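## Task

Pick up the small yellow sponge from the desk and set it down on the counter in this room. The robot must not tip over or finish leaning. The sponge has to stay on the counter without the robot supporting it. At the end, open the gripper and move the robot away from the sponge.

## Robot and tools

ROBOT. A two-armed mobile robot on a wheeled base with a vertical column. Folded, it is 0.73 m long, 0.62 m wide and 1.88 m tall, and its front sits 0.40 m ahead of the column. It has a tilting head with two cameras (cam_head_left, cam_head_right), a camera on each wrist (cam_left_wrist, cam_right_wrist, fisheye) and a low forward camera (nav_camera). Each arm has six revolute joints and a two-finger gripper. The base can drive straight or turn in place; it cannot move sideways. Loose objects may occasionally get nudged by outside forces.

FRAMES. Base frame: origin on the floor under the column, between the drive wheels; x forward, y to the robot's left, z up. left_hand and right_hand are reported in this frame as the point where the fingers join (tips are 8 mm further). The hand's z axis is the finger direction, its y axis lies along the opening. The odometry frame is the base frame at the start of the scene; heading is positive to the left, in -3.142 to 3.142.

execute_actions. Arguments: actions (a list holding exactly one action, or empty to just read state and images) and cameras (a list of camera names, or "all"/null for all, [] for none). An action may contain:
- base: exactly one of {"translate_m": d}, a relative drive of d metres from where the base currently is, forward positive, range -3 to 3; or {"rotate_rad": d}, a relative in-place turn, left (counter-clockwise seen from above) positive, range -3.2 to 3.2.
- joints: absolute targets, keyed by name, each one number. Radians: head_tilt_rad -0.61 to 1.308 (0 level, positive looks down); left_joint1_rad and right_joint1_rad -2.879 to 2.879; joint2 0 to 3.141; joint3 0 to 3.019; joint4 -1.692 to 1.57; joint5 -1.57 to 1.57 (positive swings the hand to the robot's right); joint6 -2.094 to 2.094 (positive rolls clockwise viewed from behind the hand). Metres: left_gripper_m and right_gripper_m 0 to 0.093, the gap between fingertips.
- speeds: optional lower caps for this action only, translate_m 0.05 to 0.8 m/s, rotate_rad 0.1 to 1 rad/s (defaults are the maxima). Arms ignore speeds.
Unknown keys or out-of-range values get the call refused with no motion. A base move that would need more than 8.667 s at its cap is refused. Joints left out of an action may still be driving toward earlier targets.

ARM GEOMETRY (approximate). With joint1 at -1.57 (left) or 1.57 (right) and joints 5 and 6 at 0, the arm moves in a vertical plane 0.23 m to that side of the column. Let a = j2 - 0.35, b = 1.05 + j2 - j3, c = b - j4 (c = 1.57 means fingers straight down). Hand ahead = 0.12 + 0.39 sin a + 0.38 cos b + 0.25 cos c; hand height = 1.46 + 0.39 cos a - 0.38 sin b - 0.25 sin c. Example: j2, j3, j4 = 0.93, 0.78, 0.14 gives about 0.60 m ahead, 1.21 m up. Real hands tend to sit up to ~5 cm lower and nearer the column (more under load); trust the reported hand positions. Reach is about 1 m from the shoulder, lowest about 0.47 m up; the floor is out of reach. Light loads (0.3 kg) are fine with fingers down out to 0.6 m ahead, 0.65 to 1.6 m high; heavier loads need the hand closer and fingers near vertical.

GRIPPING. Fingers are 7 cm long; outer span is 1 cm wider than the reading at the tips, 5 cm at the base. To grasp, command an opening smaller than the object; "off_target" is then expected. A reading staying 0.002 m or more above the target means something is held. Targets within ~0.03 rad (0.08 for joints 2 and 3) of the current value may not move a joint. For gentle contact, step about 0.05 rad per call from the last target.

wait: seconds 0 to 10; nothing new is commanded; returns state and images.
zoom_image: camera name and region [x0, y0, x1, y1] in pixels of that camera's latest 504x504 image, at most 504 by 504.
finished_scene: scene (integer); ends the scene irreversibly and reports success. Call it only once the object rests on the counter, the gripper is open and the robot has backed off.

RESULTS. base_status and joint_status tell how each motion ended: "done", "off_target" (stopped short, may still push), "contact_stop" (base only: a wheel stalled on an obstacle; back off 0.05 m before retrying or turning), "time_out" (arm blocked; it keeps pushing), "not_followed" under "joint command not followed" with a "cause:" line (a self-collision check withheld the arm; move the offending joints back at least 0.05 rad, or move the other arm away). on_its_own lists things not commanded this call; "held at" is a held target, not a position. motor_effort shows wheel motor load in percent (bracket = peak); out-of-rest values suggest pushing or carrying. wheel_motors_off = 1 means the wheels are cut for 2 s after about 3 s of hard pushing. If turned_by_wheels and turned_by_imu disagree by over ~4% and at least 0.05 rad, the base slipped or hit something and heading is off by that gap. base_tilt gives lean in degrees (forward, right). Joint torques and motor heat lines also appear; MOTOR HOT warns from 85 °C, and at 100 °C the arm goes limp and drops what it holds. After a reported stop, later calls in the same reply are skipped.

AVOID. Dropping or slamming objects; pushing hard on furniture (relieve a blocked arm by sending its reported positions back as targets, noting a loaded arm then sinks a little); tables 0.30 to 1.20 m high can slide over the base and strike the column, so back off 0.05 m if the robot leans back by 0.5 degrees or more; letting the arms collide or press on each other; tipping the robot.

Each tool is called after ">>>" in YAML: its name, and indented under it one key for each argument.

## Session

>>> execute_actions:
  actions:
    - {"joints":{"head_tilt_rad":0.45}}

Scene clock: 0.80 s.
Joint torques (N m, as the arm reports them, + toward a larger angle): left_arm=[-1.37 -8.11 -0.33 -1.65 -0.01  0.06] | right_arm=[ 0.28 -6.19 -1.79 -1.31  0.12  0.01]
base_odometry: x=+0.000 y=+0.000 heading=+0.000 (m, m, rad; odometry frame)
turned_by_wheels: +0.000 (rad since the last result)
turned_by_imu: +0.000 (rad since the last result)
base_tilt: forward=-0.8 right=-0.7 (deg)
base_status: not commanded
joint_positions: head_tilt_rad=+0.469 left_joint1_rad=-1.575 left_joint2_rad=+0.879 left_joint3_rad=+0.404 left_joint4_rad=-0.944 left_joint5_rad=-0.034 left_joint6_rad=-0.041 left_gripper_m=+0.095 right_joint1_rad=+1.543 right_joint2_rad=+0.918 right_joint3_rad=+0.381 right_joint4_rad=-0.973 right_joint5_rad=+0.017 right_joint6_rad=-0.064 right_gripper_m=+0.094
joint_status: all done
wheel_motors_off: 0
motor_effort: left_wheel=+4(5) right_wheel=+4(5) (%)
left_hand: x=+0.1464 y=+0.2295 z=+1.2526 quat_wxyz=(+0.432, +0.009, -0.901, -0.023) (m; base frame)
right_hand: x=+0.1219 y=-0.2336 z=+1.2625 quat_wxyz=(+0.474, +0.020, -0.880, +0.000) (m; base frame)
pictures: cam_head_left, cam_head_right, cam_left_wrist, cam_right_wrist, nav_camera
camera_calibration (this result's frames):
cam_head_left: T_world_to_cam=[[-0.0873188, -0.996151, 0.00759413, 0.0532913], [-0.507827, 0.0379532, -0.860623, 1.35557], [0.857022, -0.079005, -0.509187, 0.662635], [0, 0, 0, 1]] pos_world=[0.125155, 0.0539895, 1.50363]
cam_head_right: T_world_to_cam=[[-0.0707322, -0.997482, 0.0052165, -0.0463777], [-0.491645, 0.0303117, -0.870268, 1.36322], [0.867918, -0.0641206, -0.492551, 0.633166], [0, 0, 0, 1]] pos_world=[0.117402, -0.0469833, 1.49847]
cam_left_wrist: T_world_to_cam=[[-0.00523301, -0.998127, -0.0609539, 0.308097], [-0.051677, -0.0606034, 0.996823, -1.22342], [-0.99865, 0.00836631, -0.0512631, 0.331932], [0, 0, 0, 1]] pos_world=[0.269873, 0.2306, 1.25532]
cam_right_wrist: T_world_to_cam=[[0.0269445, -0.999417, -0.0209692, -0.211368], [0.0633445, -0.0192276, 0.997806, -1.26949], [-0.997628, -0.0282137, 0.0627895, 0.158158], [0, 0, 0, 1]] pos_world=[0.243893, -0.231192, 1.25235]
Images, in order (width x height): cam_head_left 504x504, cam_head_right 504x504, cam_left_wrist 504x504, cam_right_wrist 504x504, nav_camera 504x504.

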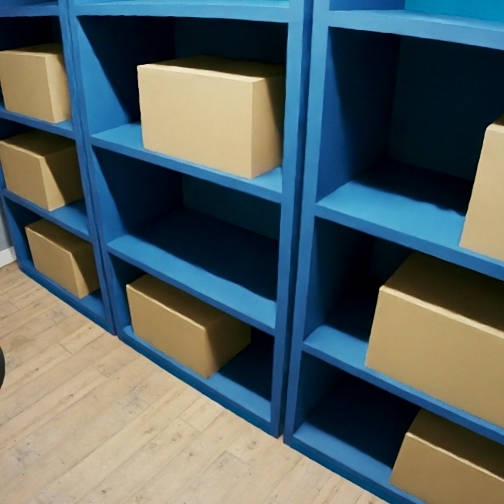

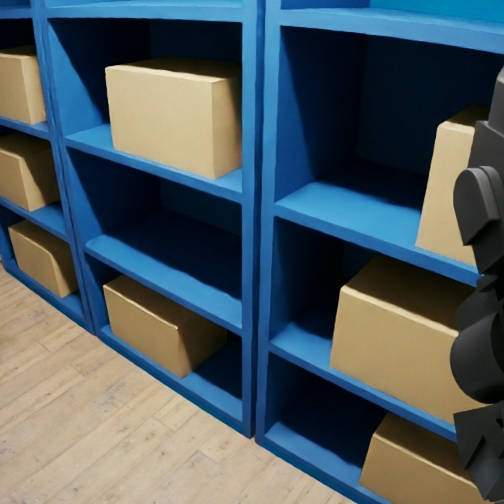

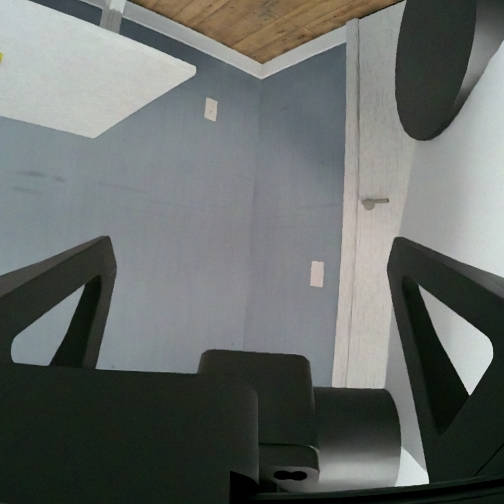

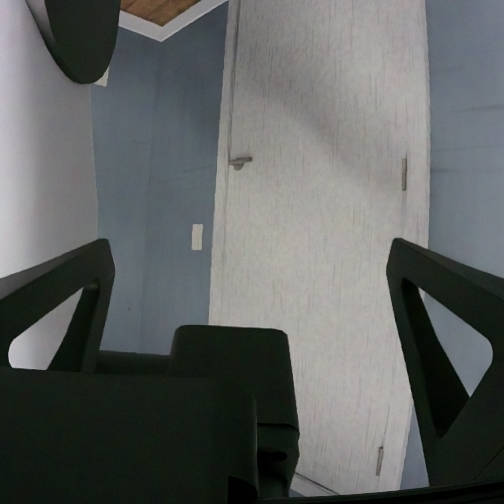

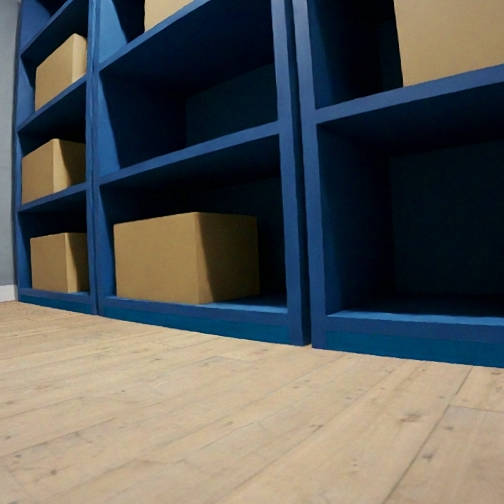

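Desk is behind-left.

>>> execute_actions:
  actions:
    - {"base":{"rotate_rad":2.4},"joints":{"head_tilt_rad":0.5}}
  cameras: ["cam_head_left","cam_head_right","nav_camera"]

Scene clock: 5.47 s.
Joint torques (N m, as the arm reports them, + toward a larger angle): left_arm=[-1.46 -8.09 -0.36 -1.64  0.    0.07] | right_arm=[ 0.35 -6.21 -1.79 -1.31  0.11  0.01]
base_odometry: x=+0.000 y=+0.000 heading=+2.397 (m, m, rad; odometry frame)
turned_by_wheels: +2.397 (rad since the last result)
turned_by_imu: +2.369 (rad since the last result)
base_tilt: forward=-0.7 right=-0.6 (deg)
base_status: done
joint_positions: head_tilt_rad=+0.504 left_joint1_rad=-1.575 left_joint2_rad=+0.879 left_joint3_rad=+0.404 left_joint4_rad=-0.944 left_joint5_rad=-0.034 left_joint6_rad=-0.041 left_gripper_m=+0.095 right_joint1_rad=+1.543 right_joint2_rad=+0.918 right_joint3_rad=+0.381 right_joint4_rad=-0.973 right_joint5_rad=+0.017 right_joint6_rad=-0.064 right_gripper_m=+0.094
joint_status: all done
wheel_motors_off: 0
motor_effort: left_wheel=-11(56) right_wheel=+11(88) (%)
left_hand: x=+0.1464 y=+0.2295 z=+1.2526 quat_wxyz=(+0.432, +0.009, -0.901, -0.023) (m; base frame)
right_hand: x=+0.1219 y=-0.2336 z=+1.2625 quat_wxyz=(+0.474, +0.020, -0.880, +0.000) (m; base frame)
pictures: cam_head_left, cam_head_right, nav_camera
camera_calibration (this result's frames):
cam_head_left: T_world_to_cam=[[-0.0869947, -0.996151, 0.0106846, 0.0485159], [-0.538014, 0.0379532, -0.842081, 1.32852], [0.838434, -0.079005, -0.539246, 0.709855], [0, 0, 0, 1]] pos_world=[0.123819, 0.0539895, 1.50099]
cam_head_right: T_world_to_cam=[[-0.0705028, -0.997482, 0.00772048, -0.0502453], [-0.522184, 0.0303117, -0.852294, 1.33706], [0.849913, -0.0641206, -0.523006, 0.680968], [0, 0, 0, 1]] pos_world=[0.115888, -0.0469833, 1.49611]
Images, in order (width x height): cam_head_left 504x504, cam_head_right 504x504, nav_camera 504x504.

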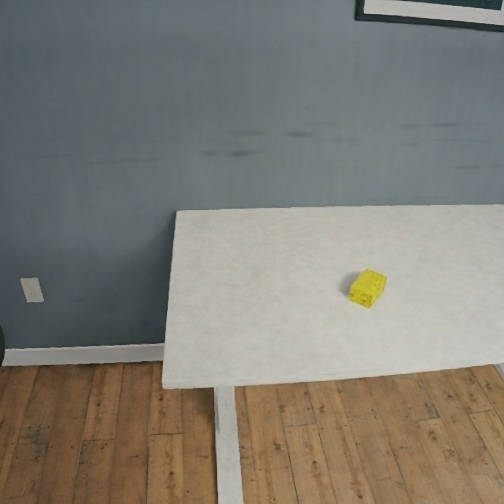

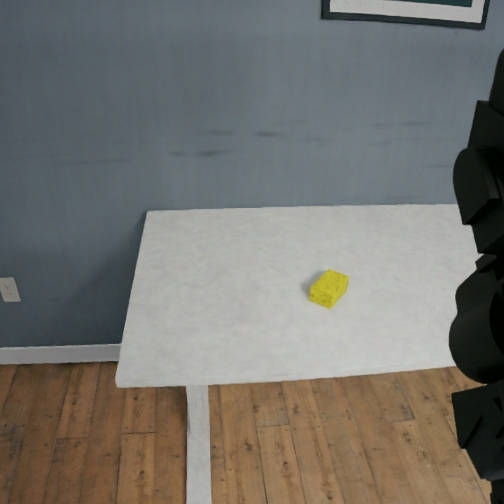

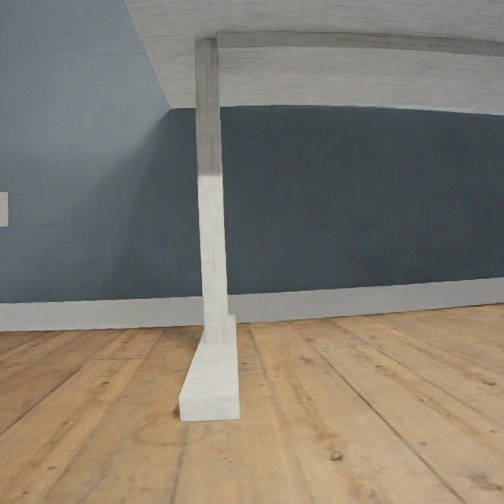

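>>> execute_actions:
  actions:
    - {"base":{"rotate_rad":-0.52},"joints":{"head_tilt_rad":0.85,"left_joint1_rad":-1.57,"left_joint2_rad":1.75,"left_joint3_rad":1.7,"left_joint4_rad":-0.45,"left_joint5_rad":0,"left_joint6_rad":0}}
  cameras: []

>>> execute_actions:
  actions:
    - {"base":{"translate_m":0.43},"joints":{"left_joint2_rad":2.07,"left_joint3_rad":2.13,"left_joint4_rad":-0.58}}
  cameras: ["cam_head_left","cam_left_wrist"]

Scene clock: 9.30 s.
Joint torques (N m, as the arm reports them, + toward a larger angle): left_arm=[ -1.11 -22.19   5.47   0.25   0.12   0.16] | right_arm=[ 0.4  -6.24 -1.78 -1.3   0.11  0.02]
base_odometry: x=+0.000 y=+0.000 heading=+1.882 (m, m, rad; odometry frame)
turned_by_wheels: -0.515 (rad since the last result)
turned_by_imu: -0.512 (rad since the last result)
base_tilt: forward=-0.7 right=-0.6 (deg)
base_status: done
joint_positions: head_tilt_rad=+0.851 left_joint1_rad=-1.573 left_joint2_rad=+1.743 left_joint3_rad=+1.698 left_joint4_rad=-0.459 left_joint5_rad=-0.003 left_joint6_rad=-0.010 left_gripper_m=+0.095 right_joint1_rad=+1.543 right_joint2_rad=+0.918 right_joint3_rad=+0.381 right_joint4_rad=-0.973 right_joint5_rad=+0.017 right_joint6_rad=-0.064 right_gripper_m=+0.094
joint_status: all done
wheel_motors_off: 0
motor_effort: left_wheel=+10(32) right_wheel=-8(39) (%)
left_hand: x=+0.6836 y=+0.2237 z=+0.9379 quat_wxyz=(-0.010, +0.005, -1.000, -0.001) (m; base frame)
right_hand: x=+0.1219 y=-0.2336 z=+1.2625 quat_wxyz=(+0.474, +0.020, -0.880, +0.000) (m; base frame)
pictures: none
No camera images: the call's "cameras" was empty. Leave "cameras" out to get every camera's image.

Scene clock: 11.70 s.
Joint torques (N m, as the arm reports them, + toward a larger angle): left_arm=[ -1.14 -23.3    7.21  -0.4    0.11   0.15] | right_arm=[ 0.35 -6.26 -1.92 -1.3   0.11  0.01]
base_odometry: x=-0.132 y=+0.409 heading=+1.884 (m, m, rad; odometry frame)
turned_by_wheels: +0.002 (rad since the last result)
turned_by_imu: +0.001 (rad since the last result)
base_tilt: forward=-0.8 right=-0.7 (deg)
base_status: done
joint_positions: head_tilt_rad=+0.852 left_joint1_rad=-1.573 left_joint2_rad=+2.059 left_joint3_rad=+2.116 left_joint4_rad=-0.571 left_joint5_rad=-0.003 left_joint6_rad=-0.010 left_gripper_m=+0.095 right_joint1_rad=+1.543 right_joint2_rad=+0.918 right_joint3_rad=+0.382 right_joint4_rad=-0.973 right_joint5_rad=+0.017 right_joint6_rad=-0.064 right_gripper_m=+0.094
joint_status: all done
wheel_motors_off: 0
motor_effort: left_wheel=+3(100) right_wheel=-3(81) (%)
left_hand: x=+0.7165 y=+0.2235 z=+0.8364 quat_wxyz=(-0.005, +0.005, -1.000, -0.001) (m; base frame)
right_hand: x=+0.1223 y=-0.2336 z=+1.2623 quat_wxyz=(+0.473, +0.020, -0.881, +0.000) (m; base frame)
pictures: cam_head_left, cam_left_wrist
camera_calibration (this result's frames):
cam_head_left: T_world_to_cam=[[-0.0781339, -0.996151, 0.0397158, 0.00336471], [-0.792967, 0.0379532, -0.608081, 0.980912], [0.604233, -0.079005, -0.792881, 1.11216], [0, 0, 0, 1]] pos_world=[0.106088, 0.0539895, 1.47815]
cam_left_wrist: T_world_to_cam=[[0.0174068, -0.999799, -0.00992144, 0.221196], [-0.816067, -0.0199399, 0.577614, 0.109777], [-0.577696, -0.00195786, -0.81625, 1.22056], [0, 0, 0, 1]] pos_world=[0.790848, 0.22573, 0.93507]
Images, in order (width x height): cam_head_left 504x504, cam_left_wrist 504x504.

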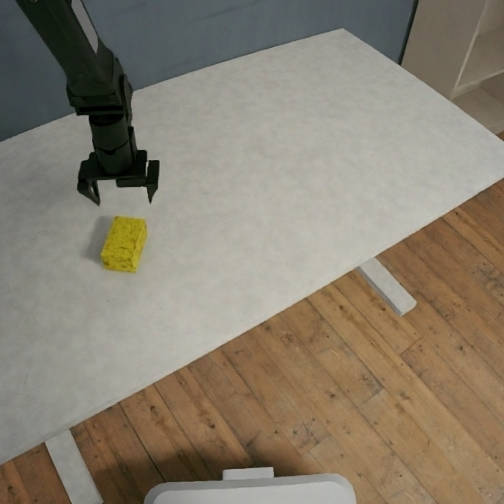

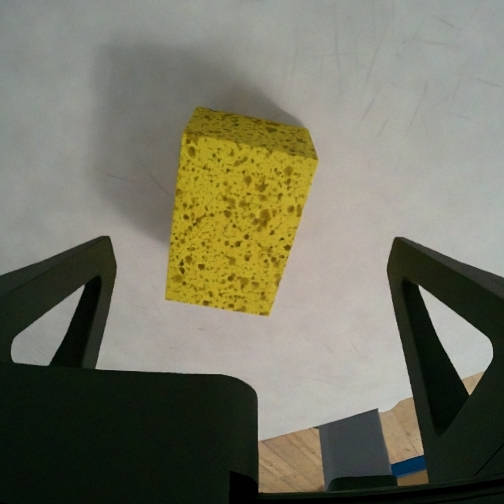

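>>> execute_actions:
  actions:
    - {"base":{"translate_m":-0.015},"joints":{"left_joint2_rad":2.27,"left_joint3_rad":2.36,"left_joint4_rad":-0.6,"left_joint6_rad":-0.16}}
  cameras: ["cam_head_left","cam_left_wrist"]

>>> execute_actions:
  actions:
    - {"joints":{"left_joint2_rad":2.33,"left_joint3_rad":2.42}}
  cameras: ["cam_head_left","cam_left_wrist"]

Scene clock: 13.97 s.
Joint torques (N m, as the arm reports them, + toward a larger angle): left_arm=[ -1.07 -24.07   8.69  -0.58   0.11  -0.03] | right_arm=[ 0.31 -6.1  -1.64 -1.31  0.11  0.01]
base_odometry: x=-0.127 y=+0.395 heading=+1.884 (m, m, rad; odometry frame)
turned_by_wheels: +0.000 (rad since the last result)
turned_by_imu: -0.001 (rad since the last result)
base_tilt: forward=-0.8 right=-0.7 (deg)
base_status: done
joint_positions: head_tilt_rad=+0.852 left_joint1_rad=-1.573 left_joint2_rad=+2.284 left_joint3_rad=+2.328 left_joint4_rad=-0.589 left_joint5_rad=-0.003 left_joint6_rad=-0.148 left_gripper_m=+0.095 right_joint1_rad=+1.543 right_joint2_rad=+0.918 right_joint3_rad=+0.380 right_joint4_rad=-0.973 right_joint5_rad=+0.017 right_joint6_rad=-0.064 right_gripper_m=+0.094
joint_status: all done
wheel_motors_off: 0
motor_effort: left_wheel=+0(35) right_wheel=+0(49) (%)
left_hand: x=+0.6836 y=+0.2234 z=+0.7506 quat_wxyz=(+0.010, +0.073, -0.997, -0.001) (m; base frame)
right_hand: x=+0.1213 y=-0.2336 z=+1.2628 quat_wxyz=(+0.474, +0.020, -0.880, +0.000) (m; base frame)
pictures: cam_head_left, cam_left_wrist
camera_calibration (this result's frames):
cam_head_left: T_world_to_cam=[[-0.0781185, -0.996151, 0.039746, 0.00331744], [-0.793202, 0.0379532, -0.607774, 0.980452], [0.603927, -0.079005, -0.793115, 1.11254], [0, 0, 0, 1]] pos_world=[0.106064, 0.0539895, 1.47813]
cam_left_wrist: T_world_to_cam=[[0.154117, -0.987964, -0.0132434, 0.127207], [-0.788238, -0.131021, 0.60126, 0.120528], [-0.595759, -0.0822255, -0.798943, 1.14877], [0, 0, 0, 1]] pos_world=[0.75979, 0.235926, 0.847019]
Images, in order (width x height): cam_head_left 504x504, cam_left_wrist 504x504.

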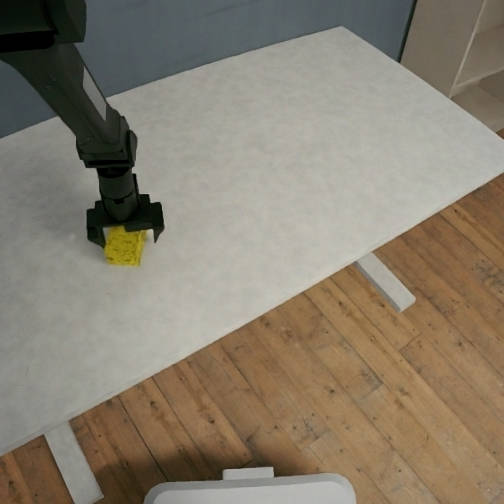

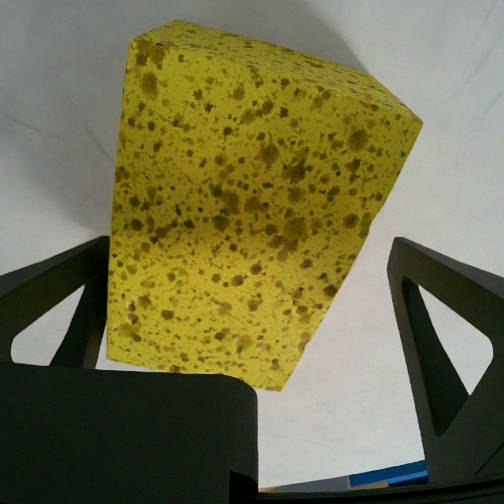

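Scene clock: 14.53 s.
Joint torques (N m, as the arm reports them, + toward a larger angle): left_arm=[ -0.88 -21.85   8.66  -0.48   0.1   -0.04] | right_arm=[ 0.38 -5.96 -1.63 -1.31  0.11  0.01]
base_odometry: x=-0.127 y=+0.395 heading=+1.884 (m, m, rad; odometry frame)
turned_by_wheels: +0.000 (rad since the last result)
turned_by_imu: +0.000 (rad since the last result)
base_tilt: forward=-0.7 right=-0.7 (deg)
base_status: not commanded
joint_positions: head_tilt_rad=+0.852 left_joint1_rad=-1.573 left_joint2_rad=+2.311 left_joint3_rad=+2.392 left_joint4_rad=-0.589 left_joint5_rad=-0.003 left_joint6_rad=-0.148 left_gripper_m=+0.095 right_joint1_rad=+1.543 right_joint2_rad=+0.918 right_joint3_rad=+0.380 right_joint4_rad=-0.973 right_joint5_rad=+0.017 right_joint6_rad=-0.064 right_gripper_m=+0.094
joint_status: all done
wheel_motors_off: 0
motor_effort: left_wheel=+1(1) right_wheel=-1(1) (%)
left_hand: x=+0.6999 y=+0.2234 z=+0.7483 quat_wxyz=(-0.008, +0.073, -0.997, +0.000) (m; base frame)
right_hand: x=+0.1213 y=-0.2336 z=+1.2628 quat_wxyz=(+0.474, +0.020, -0.880, +0.000) (m; base frame)
pictures: cam_head_left, cam_left_wrist
camera_calibration (this result's frames):
cam_head_left: T_world_to_cam=[[-0.0781185, -0.996151, 0.039746, 0.00331742], [-0.793202, 0.0379532, -0.607774, 0.980451], [0.603927, -0.079005, -0.793115, 1.11254], [0, 0, 0, 1]] pos_world=[0.106064, 0.0539895, 1.47813]
cam_left_wrist: T_world_to_cam=[[0.154548, -0.987955, -0.00767629, 0.120177], [-0.80928, -0.131047, 0.572619, 0.170899], [-0.566728, -0.082285, -0.819785, 1.15196], [0, 0, 0, 1]] pos_world=[0.772583, 0.235915, 0.847426]
Images, in order (width x height): cam_head_left 504x504, cam_left_wrist 504x504.

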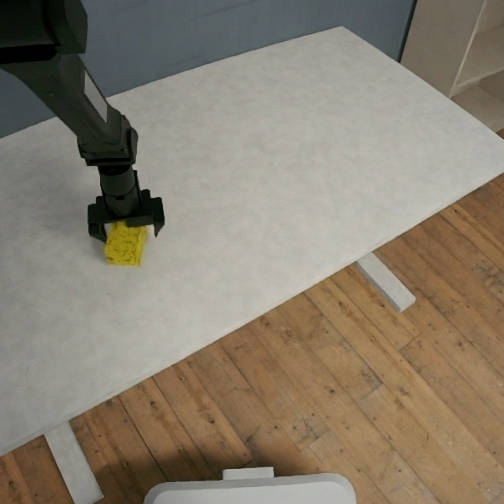

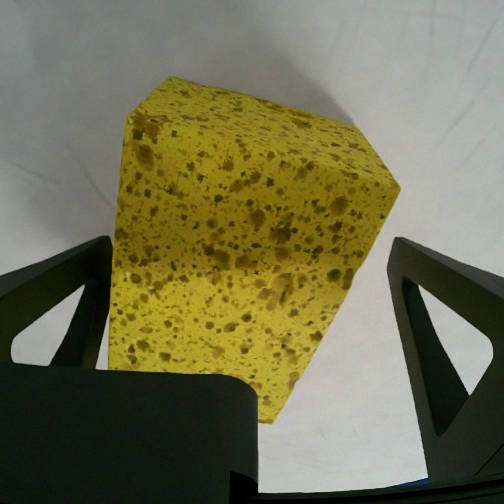

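>>> execute_actions:
  actions:
    - {"joints":{"left_joint6_rad":0.14,"left_joint1_rad":-1.54}}
  cameras: ["cam_left_wrist"]

>>> execute_actions:
  actions:
    - {"joints":{"left_joint2_rad":2.36}}
  cameras: []

>>> execute_actions:
  actions:
    - {"joints":{"left_gripper_m":0.03}}
  cameras: ["cam_left_wrist","cam_head_left"]

Scene clock: 16.37 s.
Joint torques (N m, as the arm reports them, + toward a larger angle): left_arm=[ -0.59 -21.96   8.63  -0.55   0.14   0.19] | right_arm=[ 0.36 -6.12 -1.64 -1.31  0.11  0.02]
base_odometry: x=-0.127 y=+0.395 heading=+1.884 (m, m, rad; odometry frame)
turned_by_wheels: +0.000 (rad since the last result)
turned_by_imu: -0.001 (rad since the last result)
base_tilt: forward=-0.8 right=-0.6 (deg)
base_status: not commanded
joint_positions: head_tilt_rad=+0.852 left_joint1_rad=-1.549 left_joint2_rad=+2.311 left_joint3_rad=+2.392 left_joint4_rad=-0.589 left_joint5_rad=-0.003 left_joint6_rad=+0.127 left_gripper_m=+0.095 right_joint1_rad=+1.543 right_joint2_rad=+0.918 right_joint3_rad=+0.380 right_joint4_rad=-0.973 right_joint5_rad=+0.017 right_joint6_rad=-0.064 right_gripper_m=+0.094
joint_status: all done
wheel_motors_off: 0
motor_effort: left_wheel=+0(0) right_wheel=-1(1) (%)
left_hand: x=+0.6995 y=+0.2456 z=+0.7483 quat_wxyz=(-0.007, -0.058, -0.998, -0.012) (m; base frame)
right_hand: x=+0.1213 y=-0.2336 z=+1.2628 quat_wxyz=(+0.474, +0.020, -0.880, +0.000) (m; base frame)
pictures: cam_left_wrist
camera_calibration (this result's frames):
cam_left_wrist: T_world_to_cam=[[-0.107993, -0.993619, -0.0325465, 0.345801], [-0.815277, 0.0697804, 0.574852, 0.126717], [-0.568913, 0.0886146, -0.81761, 1.11149], [0, 0, 0, 1]] pos_world=[0.772993, 0.236258, 0.847175]
Images, in order (width x height): cam_left_wrist 504x504.

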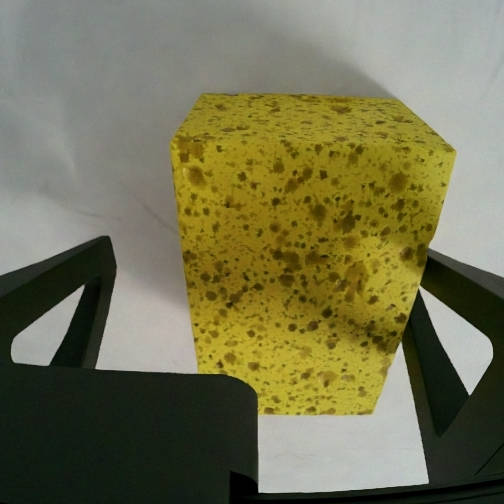

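Scene clock: 17.20 s.
Joint torques (N m, as the arm reports them, + toward a larger angle): left_arm=[ -0.36 -21.11   8.    -0.53  -0.02   0.2 ] | right_arm=[ 0.36 -6.14 -1.66 -1.31  0.11  0.02]
base_odometry: x=-0.127 y=+0.395 heading=+1.884 (m, m, rad; odometry frame)
turned_by_wheels: +0.000 (rad since the last result)
turned_by_imu: +0.000 (rad since the last result)
base_tilt: forward=-0.7 right=-0.6 (deg)
base_status: not commanded
joint_positions: head_tilt_rad=+0.852 left_joint1_rad=-1.547 left_joint2_rad=+2.339 left_joint3_rad=+2.397 left_joint4_rad=-0.589 left_joint5_rad=+0.000 left_joint6_rad=+0.127 left_gripper_m=+0.095 right_joint1_rad=+1.543 right_joint2_rad=+0.918 right_joint3_rad=+0.380 right_joint4_rad=-0.973 right_joint5_rad=+0.017 right_joint6_rad=-0.064 right_gripper_m=+0.094
joint_status: all done
wheel_motors_off: 0
motor_effort: left_wheel=+2(3) right_wheel=-2(3) (%)
left_hand: x=+0.6826 y=+0.2465 z=+0.7337 quat_wxyz=(+0.004, -0.058, -0.998, -0.010) (m; base frame)
right_hand: x=+0.1213 y=-0.2336 z=+1.2628 quat_wxyz=(+0.474, +0.020, -0.880, +0.000) (m; base frame)
pictures: none
No camera images: the call's "cameras" was empty. Leave "cameras" out to get every camera's image.

Scene clock: 17.83 s.
Joint torques (N m, as the arm reports them, + toward a larger angle): left_arm=[ -0.42 -21.22   8.01  -0.54  -0.02   0.18] | right_arm=[ 0.33 -6.13 -1.63 -1.3   0.11  0.02]
base_odometry: x=-0.127 y=+0.395 heading=+1.884 (m, m, rad; odometry frame)
turned_by_wheels: +0.000 (rad since the last result)
turned_by_imu: +0.000 (rad since the last result)
base_tilt: forward=-0.7 right=-0.6 (deg)
base_status: not commanded
joint_positions: head_tilt_rad=+0.852 left_joint1_rad=-1.547 left_joint2_rad=+2.340 left_joint3_rad=+2.397 left_joint4_rad=-0.589 left_joint5_rad=+0.000 left_joint6_rad=+0.127 left_gripper_m=+0.060 right_joint1_rad=+1.543 right_joint2_rad=+0.918 right_joint3_rad=+0.380 right_joint4_rad=-0.973 right_joint5_rad=+0.017 right_joint6_rad=-0.064 right_gripper_m=+0.094
joint_status: left_gripper_m off_target (ended at +0.060, target +0.030)
wheel_motors_off: 0
motor_effort: left_wheel=+2(2) right_wheel=-2(2) (%)
left_hand: x=+0.6823 y=+0.2465 z=+0.7334 quat_wxyz=(+0.005, -0.058, -0.998, -0.010) (m; base frame)
right_hand: x=+0.1213 y=-0.2336 z=+1.2628 quat_wxyz=(+0.474, +0.020, -0.880, +0.000) (m; base frame)
pictures: cam_head_left, cam_left_wrist
camera_calibration (this result's frames):
cam_head_left: T_world_to_cam=[[-0.0781185, -0.996151, 0.039746, 0.00331741], [-0.793202, 0.0379532, -0.607774, 0.980451], [0.603927, -0.079005, -0.793115, 1.11254], [0, 0, 0, 1]] pos_world=[0.106064, 0.0539895, 1.47813]
cam_left_wrist: T_world_to_cam=[[-0.107484, -0.99382, -0.0277256, 0.340539], [-0.80202, 0.0701924, 0.593159, 0.0985855], [-0.587547, 0.0859915, -0.804608, 1.0933], [0, 0, 0, 1]] pos_world=[0.758036, 0.2375, 0.830644]
Images, in order (width x height): cam_head_left 504x504, cam_left_wrist 504x504.

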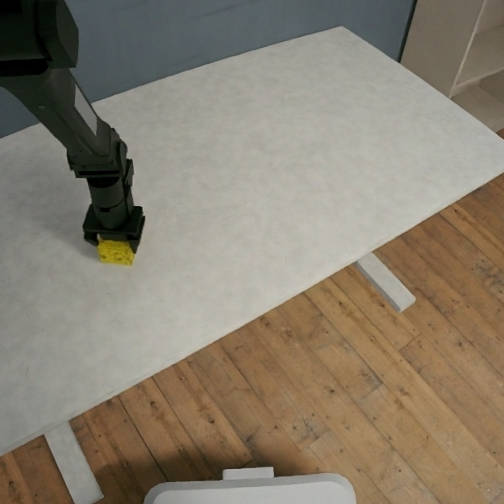

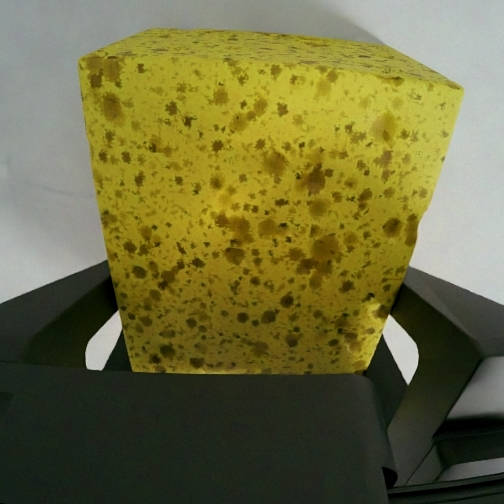

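>>> execute_actions:
  actions:
    - {"base":{"translate_m":-0.3},"joints":{"left_joint1_rad":-1.57,"left_joint2_rad":0.8,"left_joint3_rad":0.55,"left_joint4_rad":-0.27,"left_joint6_rad":0,"head_tilt_rad":0.5}}
  cameras: []

>>> execute_actions:
  actions:
    - {"base":{"rotate_rad":2.9}}
  cameras: ["cam_head_left","nav_camera","cam_right_wrist"]

Scene clock: 20.77 s.
Joint torques (N m, as the arm reports them, + toward a larger angle): left_arm=[ -2.06 -11.86   3.68  -0.09  -0.03  -0.03] | right_arm=[ 0.34 -6.17 -1.41 -1.31  0.11  0.02]
base_odometry: x=-0.035 y=+0.109 heading=+1.888 (m, m, rad; odometry frame)
turned_by_wheels: +0.004 (rad since the last result)
turned_by_imu: +0.003 (rad since the last result)
base_tilt: forward=-0.8 right=-0.6 (deg)
base_status: done
joint_positions: head_tilt_rad=+0.518 left_joint1_rad=-1.559 left_joint2_rad=+0.812 left_joint3_rad=+0.544 left_joint4_rad=-0.276 left_joint5_rad=+0.000 left_joint6_rad=+0.011 left_gripper_m=+0.060 right_joint1_rad=+1.543 right_joint2_rad=+0.917 right_joint3_rad=+0.378 right_joint4_rad=-0.973 right_joint5_rad=+0.017 right_joint6_rad=-0.064 right_gripper_m=+0.094
joint_status: all done
wheel_motors_off: 0
motor_effort: left_wheel=+3(81) right_wheel=-1(50) (%)
left_hand: x=+0.3883 y=+0.2291 z=+1.1846 quat_wxyz=(+0.010, -0.002, -1.000, -0.005) (m; base frame)
right_hand: x=+0.1205 y=-0.2335 z=+1.2632 quat_wxyz=(+0.475, +0.020, -0.880, +0.000) (m; base frame)
pictures: none
No camera images: the call's "cameras" was empty. Leave "cameras" out to get every camera's image.

Scene clock: 25.43 s.
Joint torques (N m, as the arm reports them, + toward a larger angle): left_arm=[ -2.01 -11.87   3.73   0.04  -0.03  -0.03] | right_arm=[ 0.28 -6.09 -1.51 -1.31  0.11  0.01]
base_odometry: x=-0.035 y=+0.109 heading=-1.497 (m, m, rad; odometry frame)
turned_by_wheels: +2.897 (rad since the last result)
turned_by_imu: +2.865 (rad since the last result)
base_tilt: forward=-0.7 right=-0.7 (deg)
base_status: done
joint_positions: head_tilt_rad=+0.518 left_joint1_rad=-1.559 left_joint2_rad=+0.812 left_joint3_rad=+0.544 left_joint4_rad=-0.276 left_joint5_rad=+0.000 left_joint6_rad=+0.011 left_gripper_m=+0.060 right_joint1_rad=+1.543 right_joint2_rad=+0.917 right_joint3_rad=+0.378 right_joint4_rad=-0.973 right_joint5_rad=+0.017 right_joint6_rad=-0.064 right_gripper_m=+0.094
joint_status: not commanded
wheel_motors_off: 0
motor_effort: left_wheel=-12(55) right_wheel=+12(92) (%)
left_hand: x=+0.3884 y=+0.2291 z=+1.1847 quat_wxyz=(+0.010, -0.002, -1.000, -0.005) (m; base frame)
right_hand: x=+0.1205 y=-0.2335 z=+1.2632 quat_wxyz=(+0.475, +0.020, -0.880, +0.000) (m; base frame)
pictures: cam_head_left, cam_right_wrist, nav_camera
camera_calibration (this result's frames):
cam_head_left: T_world_to_cam=[[-0.0868393, -0.996151, 0.0118817, 0.0466645], [-0.549561, 0.0379532, -0.834591, 1.31757], [0.830928, -0.079005, -0.550742, 0.727934], [0, 0, 0, 1]] pos_world=[0.123275, 0.0539895, 1.49998]
cam_right_wrist: T_world_to_cam=[[0.0268588, -0.999418, -0.0210468, -0.211167], [0.0652459, -0.0192569, 0.997683, -1.2702], [-0.997508, -0.0281698, 0.0646907, 0.154231], [0, 0, 0, 1]] pos_world=[0.242394, -0.231159, 1.25283]
Images, in order (width x height): cam_head_left 504x504, cam_right_wrist 504x504, nav_camera 504x504.

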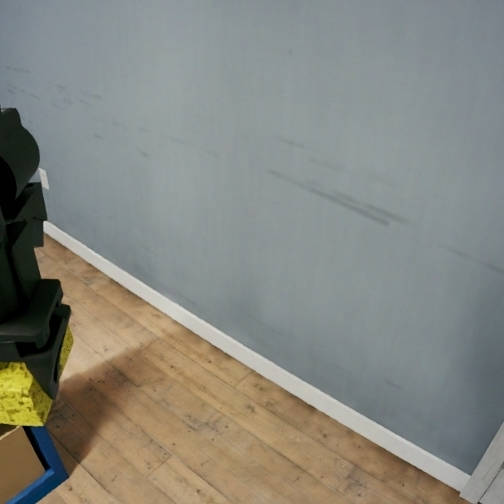

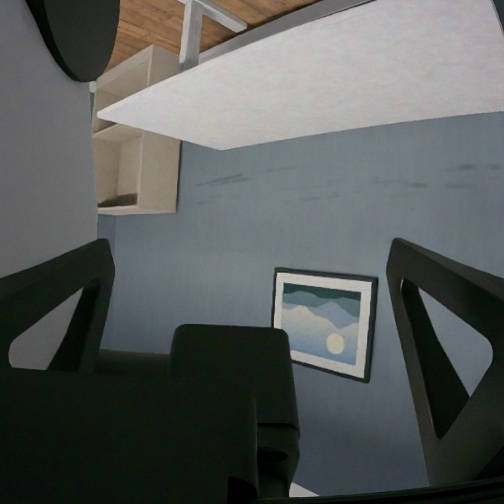

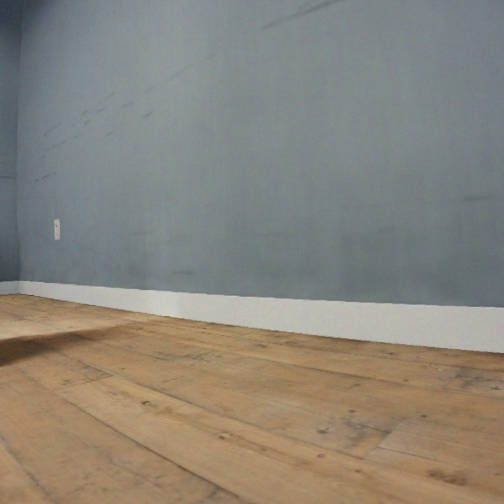

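>>> execute_actions:
  actions:
    - {"base":{"translate_m":0.74}}
  cameras: []

>>> execute_actions:
  actions:
    - {"base":{"rotate_rad":0.5},"joints":{"head_tilt_rad":0.95}}
  cameras: ["cam_head_left","cam_head_right","nav_camera"]

Scene clock: 29.90 s.
Joint torques (N m, as the arm reports them, + toward a larger angle): left_arm=[ -2.24 -11.64   3.52   0.09  -0.02  -0.04] | right_arm=[ 0.37 -6.33 -1.75 -1.3   0.11  0.02]
base_odometry: x=+0.020 y=-0.629 heading=-1.497 (m, m, rad; odometry frame)
turned_by_wheels: +0.000 (rad since the last result)
turned_by_imu: -0.001 (rad since the last result)
base_tilt: forward=-0.7 right=-0.7 (deg)
base_status: done
joint_positions: head_tilt_rad=+0.517 left_joint1_rad=-1.559 left_joint2_rad=+0.808 left_joint3_rad=+0.548 left_joint4_rad=-0.276 left_joint5_rad=+0.000 left_joint6_rad=+0.011 left_gripper_m=+0.060 right_joint1_rad=+1.543 right_joint2_rad=+0.917 right_joint3_rad=+0.382 right_joint4_rad=-0.973 right_joint5_rad=+0.017 right_joint6_rad=-0.064 right_gripper_m=+0.094
joint_status: not commanded
wheel_motors_off: 0
motor_effort: left_wheel=+0(91) right_wheel=+0(86) (%)
left_hand: x=+0.3917 y=+0.2291 z=+1.1860 quat_wxyz=(+0.006, -0.003, -1.000, -0.005) (m; base frame)
right_hand: x=+0.1226 y=-0.2336 z=+1.2623 quat_wxyz=(+0.473, +0.020, -0.881, +0.000) (m; base frame)
pictures: none
No camera images: the call's "cameras" was empty. Leave "cameras" out to get every camera's image.

Scene clock: 32.20 s.
Joint torques (N m, as the arm reports them, + toward a larger angle): left_arm=[ -2.12 -11.63   3.46   0.11  -0.02  -0.03] | right_arm=[ 0.36 -6.11 -1.83 -1.31  0.11  0.01]
base_odometry: x=+0.020 y=-0.629 heading=-1.000 (m, m, rad; odometry frame)
turned_by_wheels: +0.497 (rad since the last result)
turned_by_imu: +0.486 (rad since the last result)
base_tilt: forward=-0.8 right=-0.6 (deg)
base_status: done
joint_positions: head_tilt_rad=+0.950 left_joint1_rad=-1.559 left_joint2_rad=+0.808 left_joint3_rad=+0.548 left_joint4_rad=-0.276 left_joint5_rad=+0.000 left_joint6_rad=+0.011 left_gripper_m=+0.060 right_joint1_rad=+1.543 right_joint2_rad=+0.917 right_joint3_rad=+0.382 right_joint4_rad=-0.973 right_joint5_rad=+0.017 right_joint6_rad=-0.064 right_gripper_m=+0.094
joint_status: all done
wheel_motors_off: 0
motor_effort: left_wheel=-10(89) right_wheel=+12(72) (%)
left_hand: x=+0.3917 y=+0.2291 z=+1.1860 quat_wxyz=(+0.006, -0.003, -1.000, -0.005) (m; base frame)
right_hand: x=+0.1226 y=-0.2336 z=+1.2623 quat_wxyz=(+0.473, +0.020, -0.881, +0.000) (m; base frame)
pictures: cam_head_left, cam_head_right, nav_camera
camera_calibration (this result's frames):
cam_head_left: T_world_to_cam=[[-0.0738689, -0.996151, 0.0471765, -0.00833802], [-0.848705, 0.0379532, -0.527503, 0.859609], [0.523683, -0.079005, -0.848242, 1.20145], [0, 0, 0, 1]] pos_world=[0.0997616, 0.0539895, 1.47296]
cam_head_right: T_world_to_cam=[[-0.0602703, -0.997482, 0.0373864, -0.0964424], [-0.838831, 0.0303117, -0.543547, 0.877427], [0.541045, -0.0641206, -0.838546, 1.18234], [0, 0, 0, 1]] pos_world=[0.0905002, -0.0469833, 1.47198]
Images, in order (width x height): cam_head_left 504x504, cam_head_right 504x504, nav_camera 504x504.

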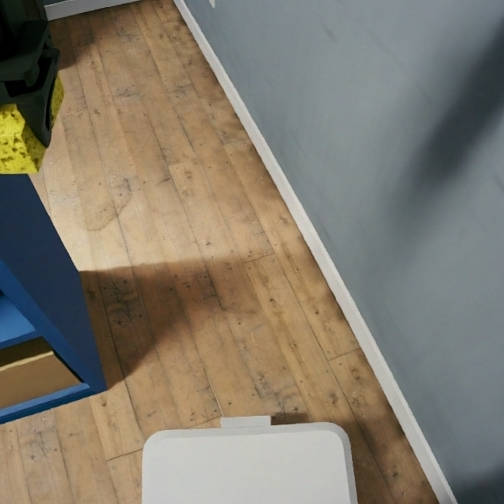

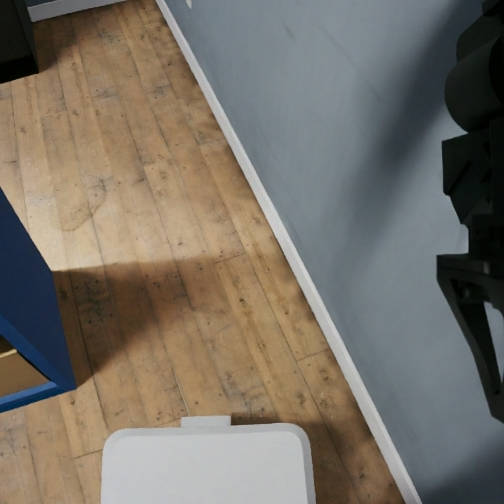

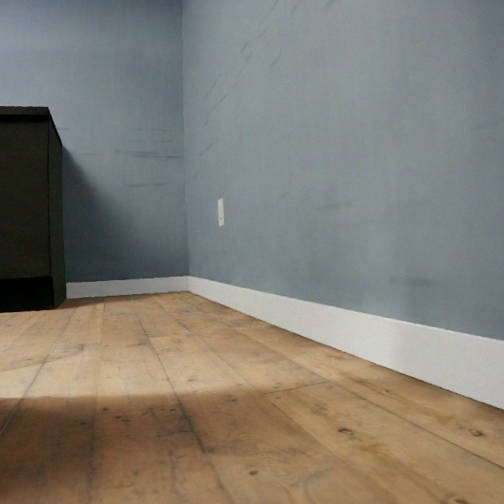

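>>> execute_actions:
  actions:
    - {"base":{"translate_m":0.38}}
  cameras: []

>>> execute_actions:
  actions:
    - {"base":{"rotate_rad":0.3}}
  cameras: ["cam_head_left","cam_head_right","nav_camera"]

Scene clock: 35.77 s.
Joint torques (N m, as the arm reports them, + toward a larger angle): left_arm=[ -2.05 -11.41   3.41   0.03  -0.02  -0.02] | right_arm=[ 0.34 -6.23 -1.89 -1.32  0.12  0.02]
base_odometry: x=+0.225 y=-0.948 heading=-0.999 (m, m, rad; odometry frame)
turned_by_wheels: +0.001 (rad since the last result)
turned_by_imu: +0.000 (rad since the last result)
base_tilt: forward=-0.8 right=-0.6 (deg)
base_status: done
joint_positions: head_tilt_rad=+0.951 left_joint1_rad=-1.559 left_joint2_rad=+0.805 left_joint3_rad=+0.550 left_joint4_rad=-0.276 left_joint5_rad=+0.000 left_joint6_rad=+0.011 left_gripper_m=+0.060 right_joint1_rad=+1.543 right_joint2_rad=+0.917 right_joint3_rad=+0.383 right_joint4_rad=-0.973 right_joint5_rad=+0.017 right_joint6_rad=-0.064 right_gripper_m=+0.094
joint_status: not commanded
wheel_motors_off: 0
motor_effort: left_wheel=+1(89) right_wheel=-2(83) (%)
left_hand: x=+0.3935 y=+0.2291 z=+1.1869 quat_wxyz=(+0.004, -0.003, -1.000, -0.005) (m; base frame)
right_hand: x=+0.1230 y=-0.2336 z=+1.2621 quat_wxyz=(+0.473, +0.020, -0.881, +0.000) (m; base frame)
pictures: none
No camera images: the call's "cameras" was empty. Leave "cameras" out to get every camera's image.

Scene clock: 37.70 s.
Joint torques (N m, as the arm reports them, + toward a larger angle): left_arm=[ -2.35 -11.75   3.3    0.07  -0.04  -0.03] | right_arm=[ 0.32 -6.14 -1.87 -1.3   0.11  0.02]
base_odometry: x=+0.226 y=-0.949 heading=-0.702 (m, m, rad; odometry frame)
turned_by_wheels: +0.297 (rad since the last result)
turned_by_imu: +0.289 (rad since the last result)
base_tilt: forward=-0.7 right=-0.6 (deg)
base_status: done
joint_positions: head_tilt_rad=+0.951 left_joint1_rad=-1.559 left_joint2_rad=+0.805 left_joint3_rad=+0.550 left_joint4_rad=-0.276 left_joint5_rad=+0.000 left_joint6_rad=+0.011 left_gripper_m=+0.060 right_joint1_rad=+1.543 right_joint2_rad=+0.917 right_joint3_rad=+0.383 right_joint4_rad=-0.973 right_joint5_rad=+0.017 right_joint6_rad=-0.064 right_gripper_m=+0.094
joint_status: not commanded
wheel_motors_off: 0
motor_effort: left_wheel=-5(89) right_wheel=+5(75) (%)
left_hand: x=+0.3935 y=+0.2291 z=+1.1869 quat_wxyz=(+0.004, -0.003, -1.000, -0.005) (m; base frame)
right_hand: x=+0.1230 y=-0.2336 z=+1.2621 quat_wxyz=(+0.473, +0.020, -0.881, +0.000) (m; base frame)
pictures: cam_head_left, cam_head_right, nav_camera
camera_calibration (this result's frames):
cam_head_left: T_world_to_cam=[[-0.0738237, -0.996151, 0.0472473, -0.00844935], [-0.84921, 0.0379532, -0.526689, 0.858381], [0.522869, -0.079005, -0.848744, 1.20226], [0, 0, 0, 1]] pos_world=[0.0996973, 0.0539895, 1.47291]
cam_head_right: T_world_to_cam=[[-0.0602344, -0.997482, 0.0374442, -0.0965332], [-0.839352, 0.0303117, -0.542742, 0.876214], [0.540241, -0.0641206, -0.839064, 1.18318], [0, 0, 0, 1]] pos_world=[0.090435, -0.0469833, 1.47194]
Images, in order (width x height): cam_head_left 504x504, cam_head_right 504x504, nav_camera 504x504.

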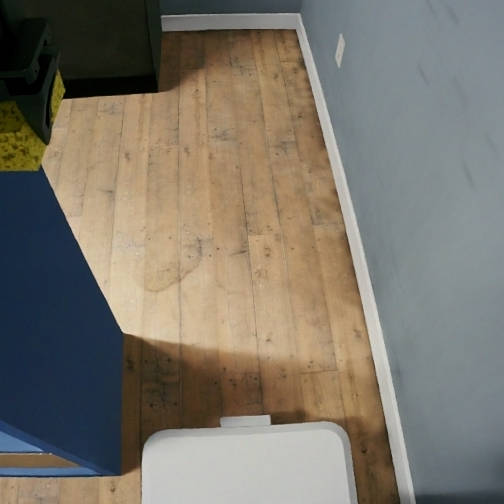

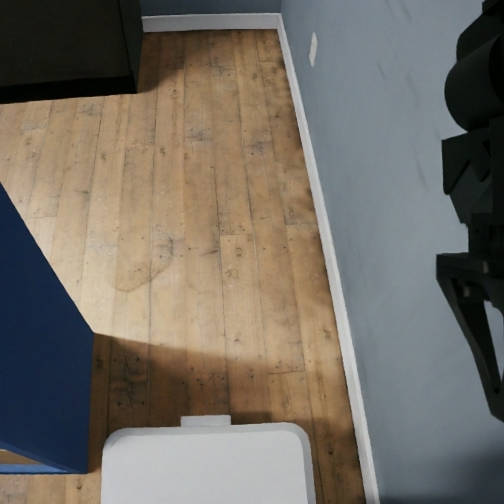

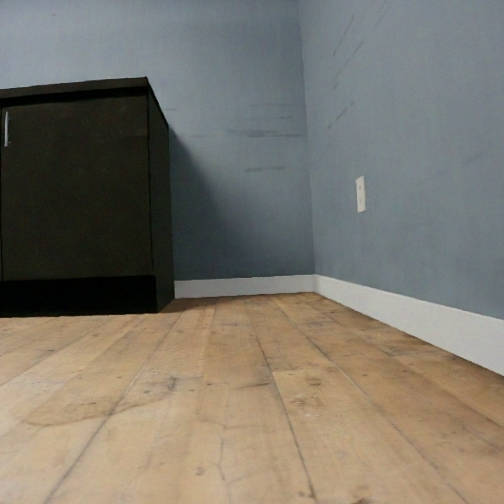

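>>> execute_actions:
  actions:
    - {"base":{"translate_m":1.0},"joints":{"head_tilt_rad":0.7}}
  cameras: []

>>> execute_actions:
  actions:
    - {"base":{"rotate_rad":0.35},"joints":{"left_joint2_rad":1.45,"left_joint3_rad":1.87,"left_joint4_rad":-0.92}}
  cameras: ["cam_head_left","cam_head_right","nav_camera"]

Scene clock: 41.93 s.
Joint torques (N m, as the arm reports them, + toward a larger angle): left_arm=[ -2.09 -11.69   3.26   0.08  -0.02  -0.04] | right_arm=[ 0.34 -6.27 -1.94 -1.32  0.12  0.02]
base_odometry: x=+0.990 y=-1.594 heading=-0.702 (m, m, rad; odometry frame)
turned_by_wheels: +0.000 (rad since the last result)
turned_by_imu: -0.001 (rad since the last result)
base_tilt: forward=-0.8 right=-0.6 (deg)
base_status: done
joint_positions: head_tilt_rad=+0.716 left_joint1_rad=-1.559 left_joint2_rad=+0.804 left_joint3_rad=+0.550 left_joint4_rad=-0.276 left_joint5_rad=+0.000 left_joint6_rad=+0.011 left_gripper_m=+0.060 right_joint1_rad=+1.543 right_joint2_rad=+0.917 right_joint3_rad=+0.383 right_joint4_rad=-0.973 right_joint5_rad=+0.017 right_joint6_rad=-0.064 right_gripper_m=+0.094
joint_status: all done
wheel_motors_off: 0
motor_effort: left_wheel=+0(88) right_wheel=+0(74) (%)
left_hand: x=+0.3943 y=+0.2291 z=+1.1873 quat_wxyz=(+0.003, -0.003, -1.000, -0.005) (m; base frame)
right_hand: x=+0.1234 y=-0.2336 z=+1.2620 quat_wxyz=(+0.472, +0.020, -0.881, +0.000) (m; base frame)
pictures: none
No camera images: the call's "cameras" was empty. Leave "cameras" out to get every camera's image.

Scene clock: 44.03 s.
Joint torques (N m, as the arm reports them, + toward a larger angle): left_arm=[ -2.1  -24.    10.39  -0.6   -0.01  -0.03] | right_arm=[ 0.3  -6.17 -1.88 -1.32  0.11  0.01]
base_odometry: x=+0.990 y=-1.594 heading=-0.355 (m, m, rad; odometry frame)
turned_by_wheels: +0.347 (rad since the last result)
turned_by_imu: +0.338 (rad since the last result)
base_tilt: forward=-0.7 right=-0.7 (deg)
base_status: done
joint_positions: head_tilt_rad=+0.716 left_joint1_rad=-1.560 left_joint2_rad=+1.437 left_joint3_rad=+1.850 left_joint4_rad=-0.904 left_joint5_rad=+0.000 left_joint6_rad=+0.011 left_gripper_m=+0.060 right_joint1_rad=+1.543 right_joint2_rad=+0.917 right_joint3_rad=+0.383 right_joint4_rad=-0.973 right_joint5_rad=+0.017 right_joint6_rad=-0.064 right_gripper_m=+0.094
joint_status: all done
wheel_motors_off: 0
motor_effort: left_wheel=-8(91) right_wheel=+9(73) (%)
left_hand: x=+0.7808 y=+0.2308 z=+1.1618 quat_wxyz=(-0.016, -0.003, -1.000, -0.004) (m; base frame)
right_hand: x=+0.1234 y=-0.2336 z=+1.2620 quat_wxyz=(+0.472, +0.020, -0.881, +0.000) (m; base frame)
pictures: cam_head_left, cam_head_right, nav_camera
camera_calibration (this result's frames):
cam_head_left: T_world_to_cam=[[-0.0828066, -0.996151, 0.0287281, 0.0205194], [-0.702965, 0.0379532, -0.710211, 1.13369], [0.706387, -0.079005, -0.703403, 0.969259], [0, 0, 0, 1]] pos_world=[0.113973, 0.0539895, 1.48635]
cam_head_right: T_world_to_cam=[[-0.0673059, -0.997482, 0.0223644, -0.0729568], [-0.689635, 0.0303117, -0.723523, 1.14713], [0.721023, -0.0641206, -0.689938, 0.944488], [0, 0, 0, 1]] pos_world=[0.105193, -0.0469833, 1.48324]
Images, in order (width x height): cam_head_left 504x504, cam_head_right 504x504, nav_camera 504x504.

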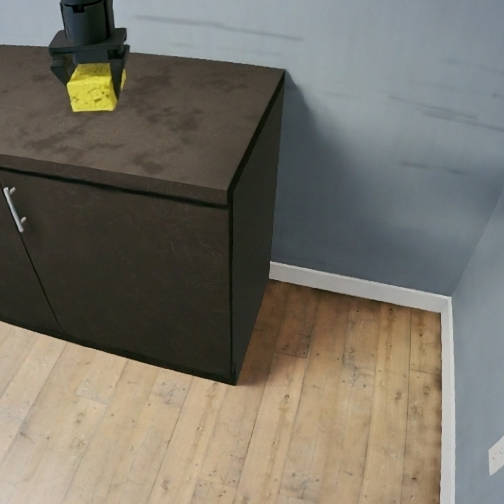

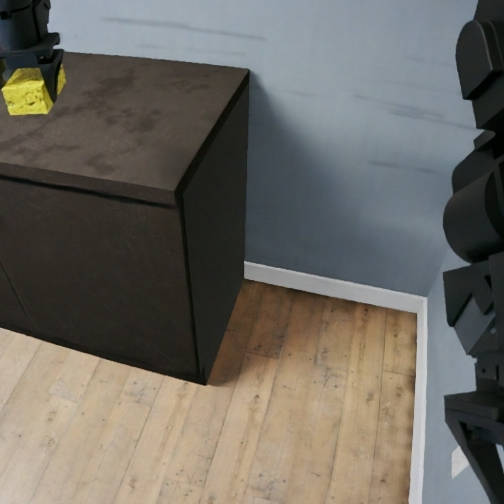

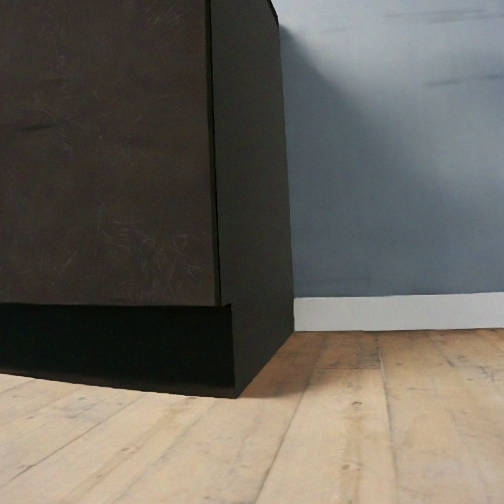

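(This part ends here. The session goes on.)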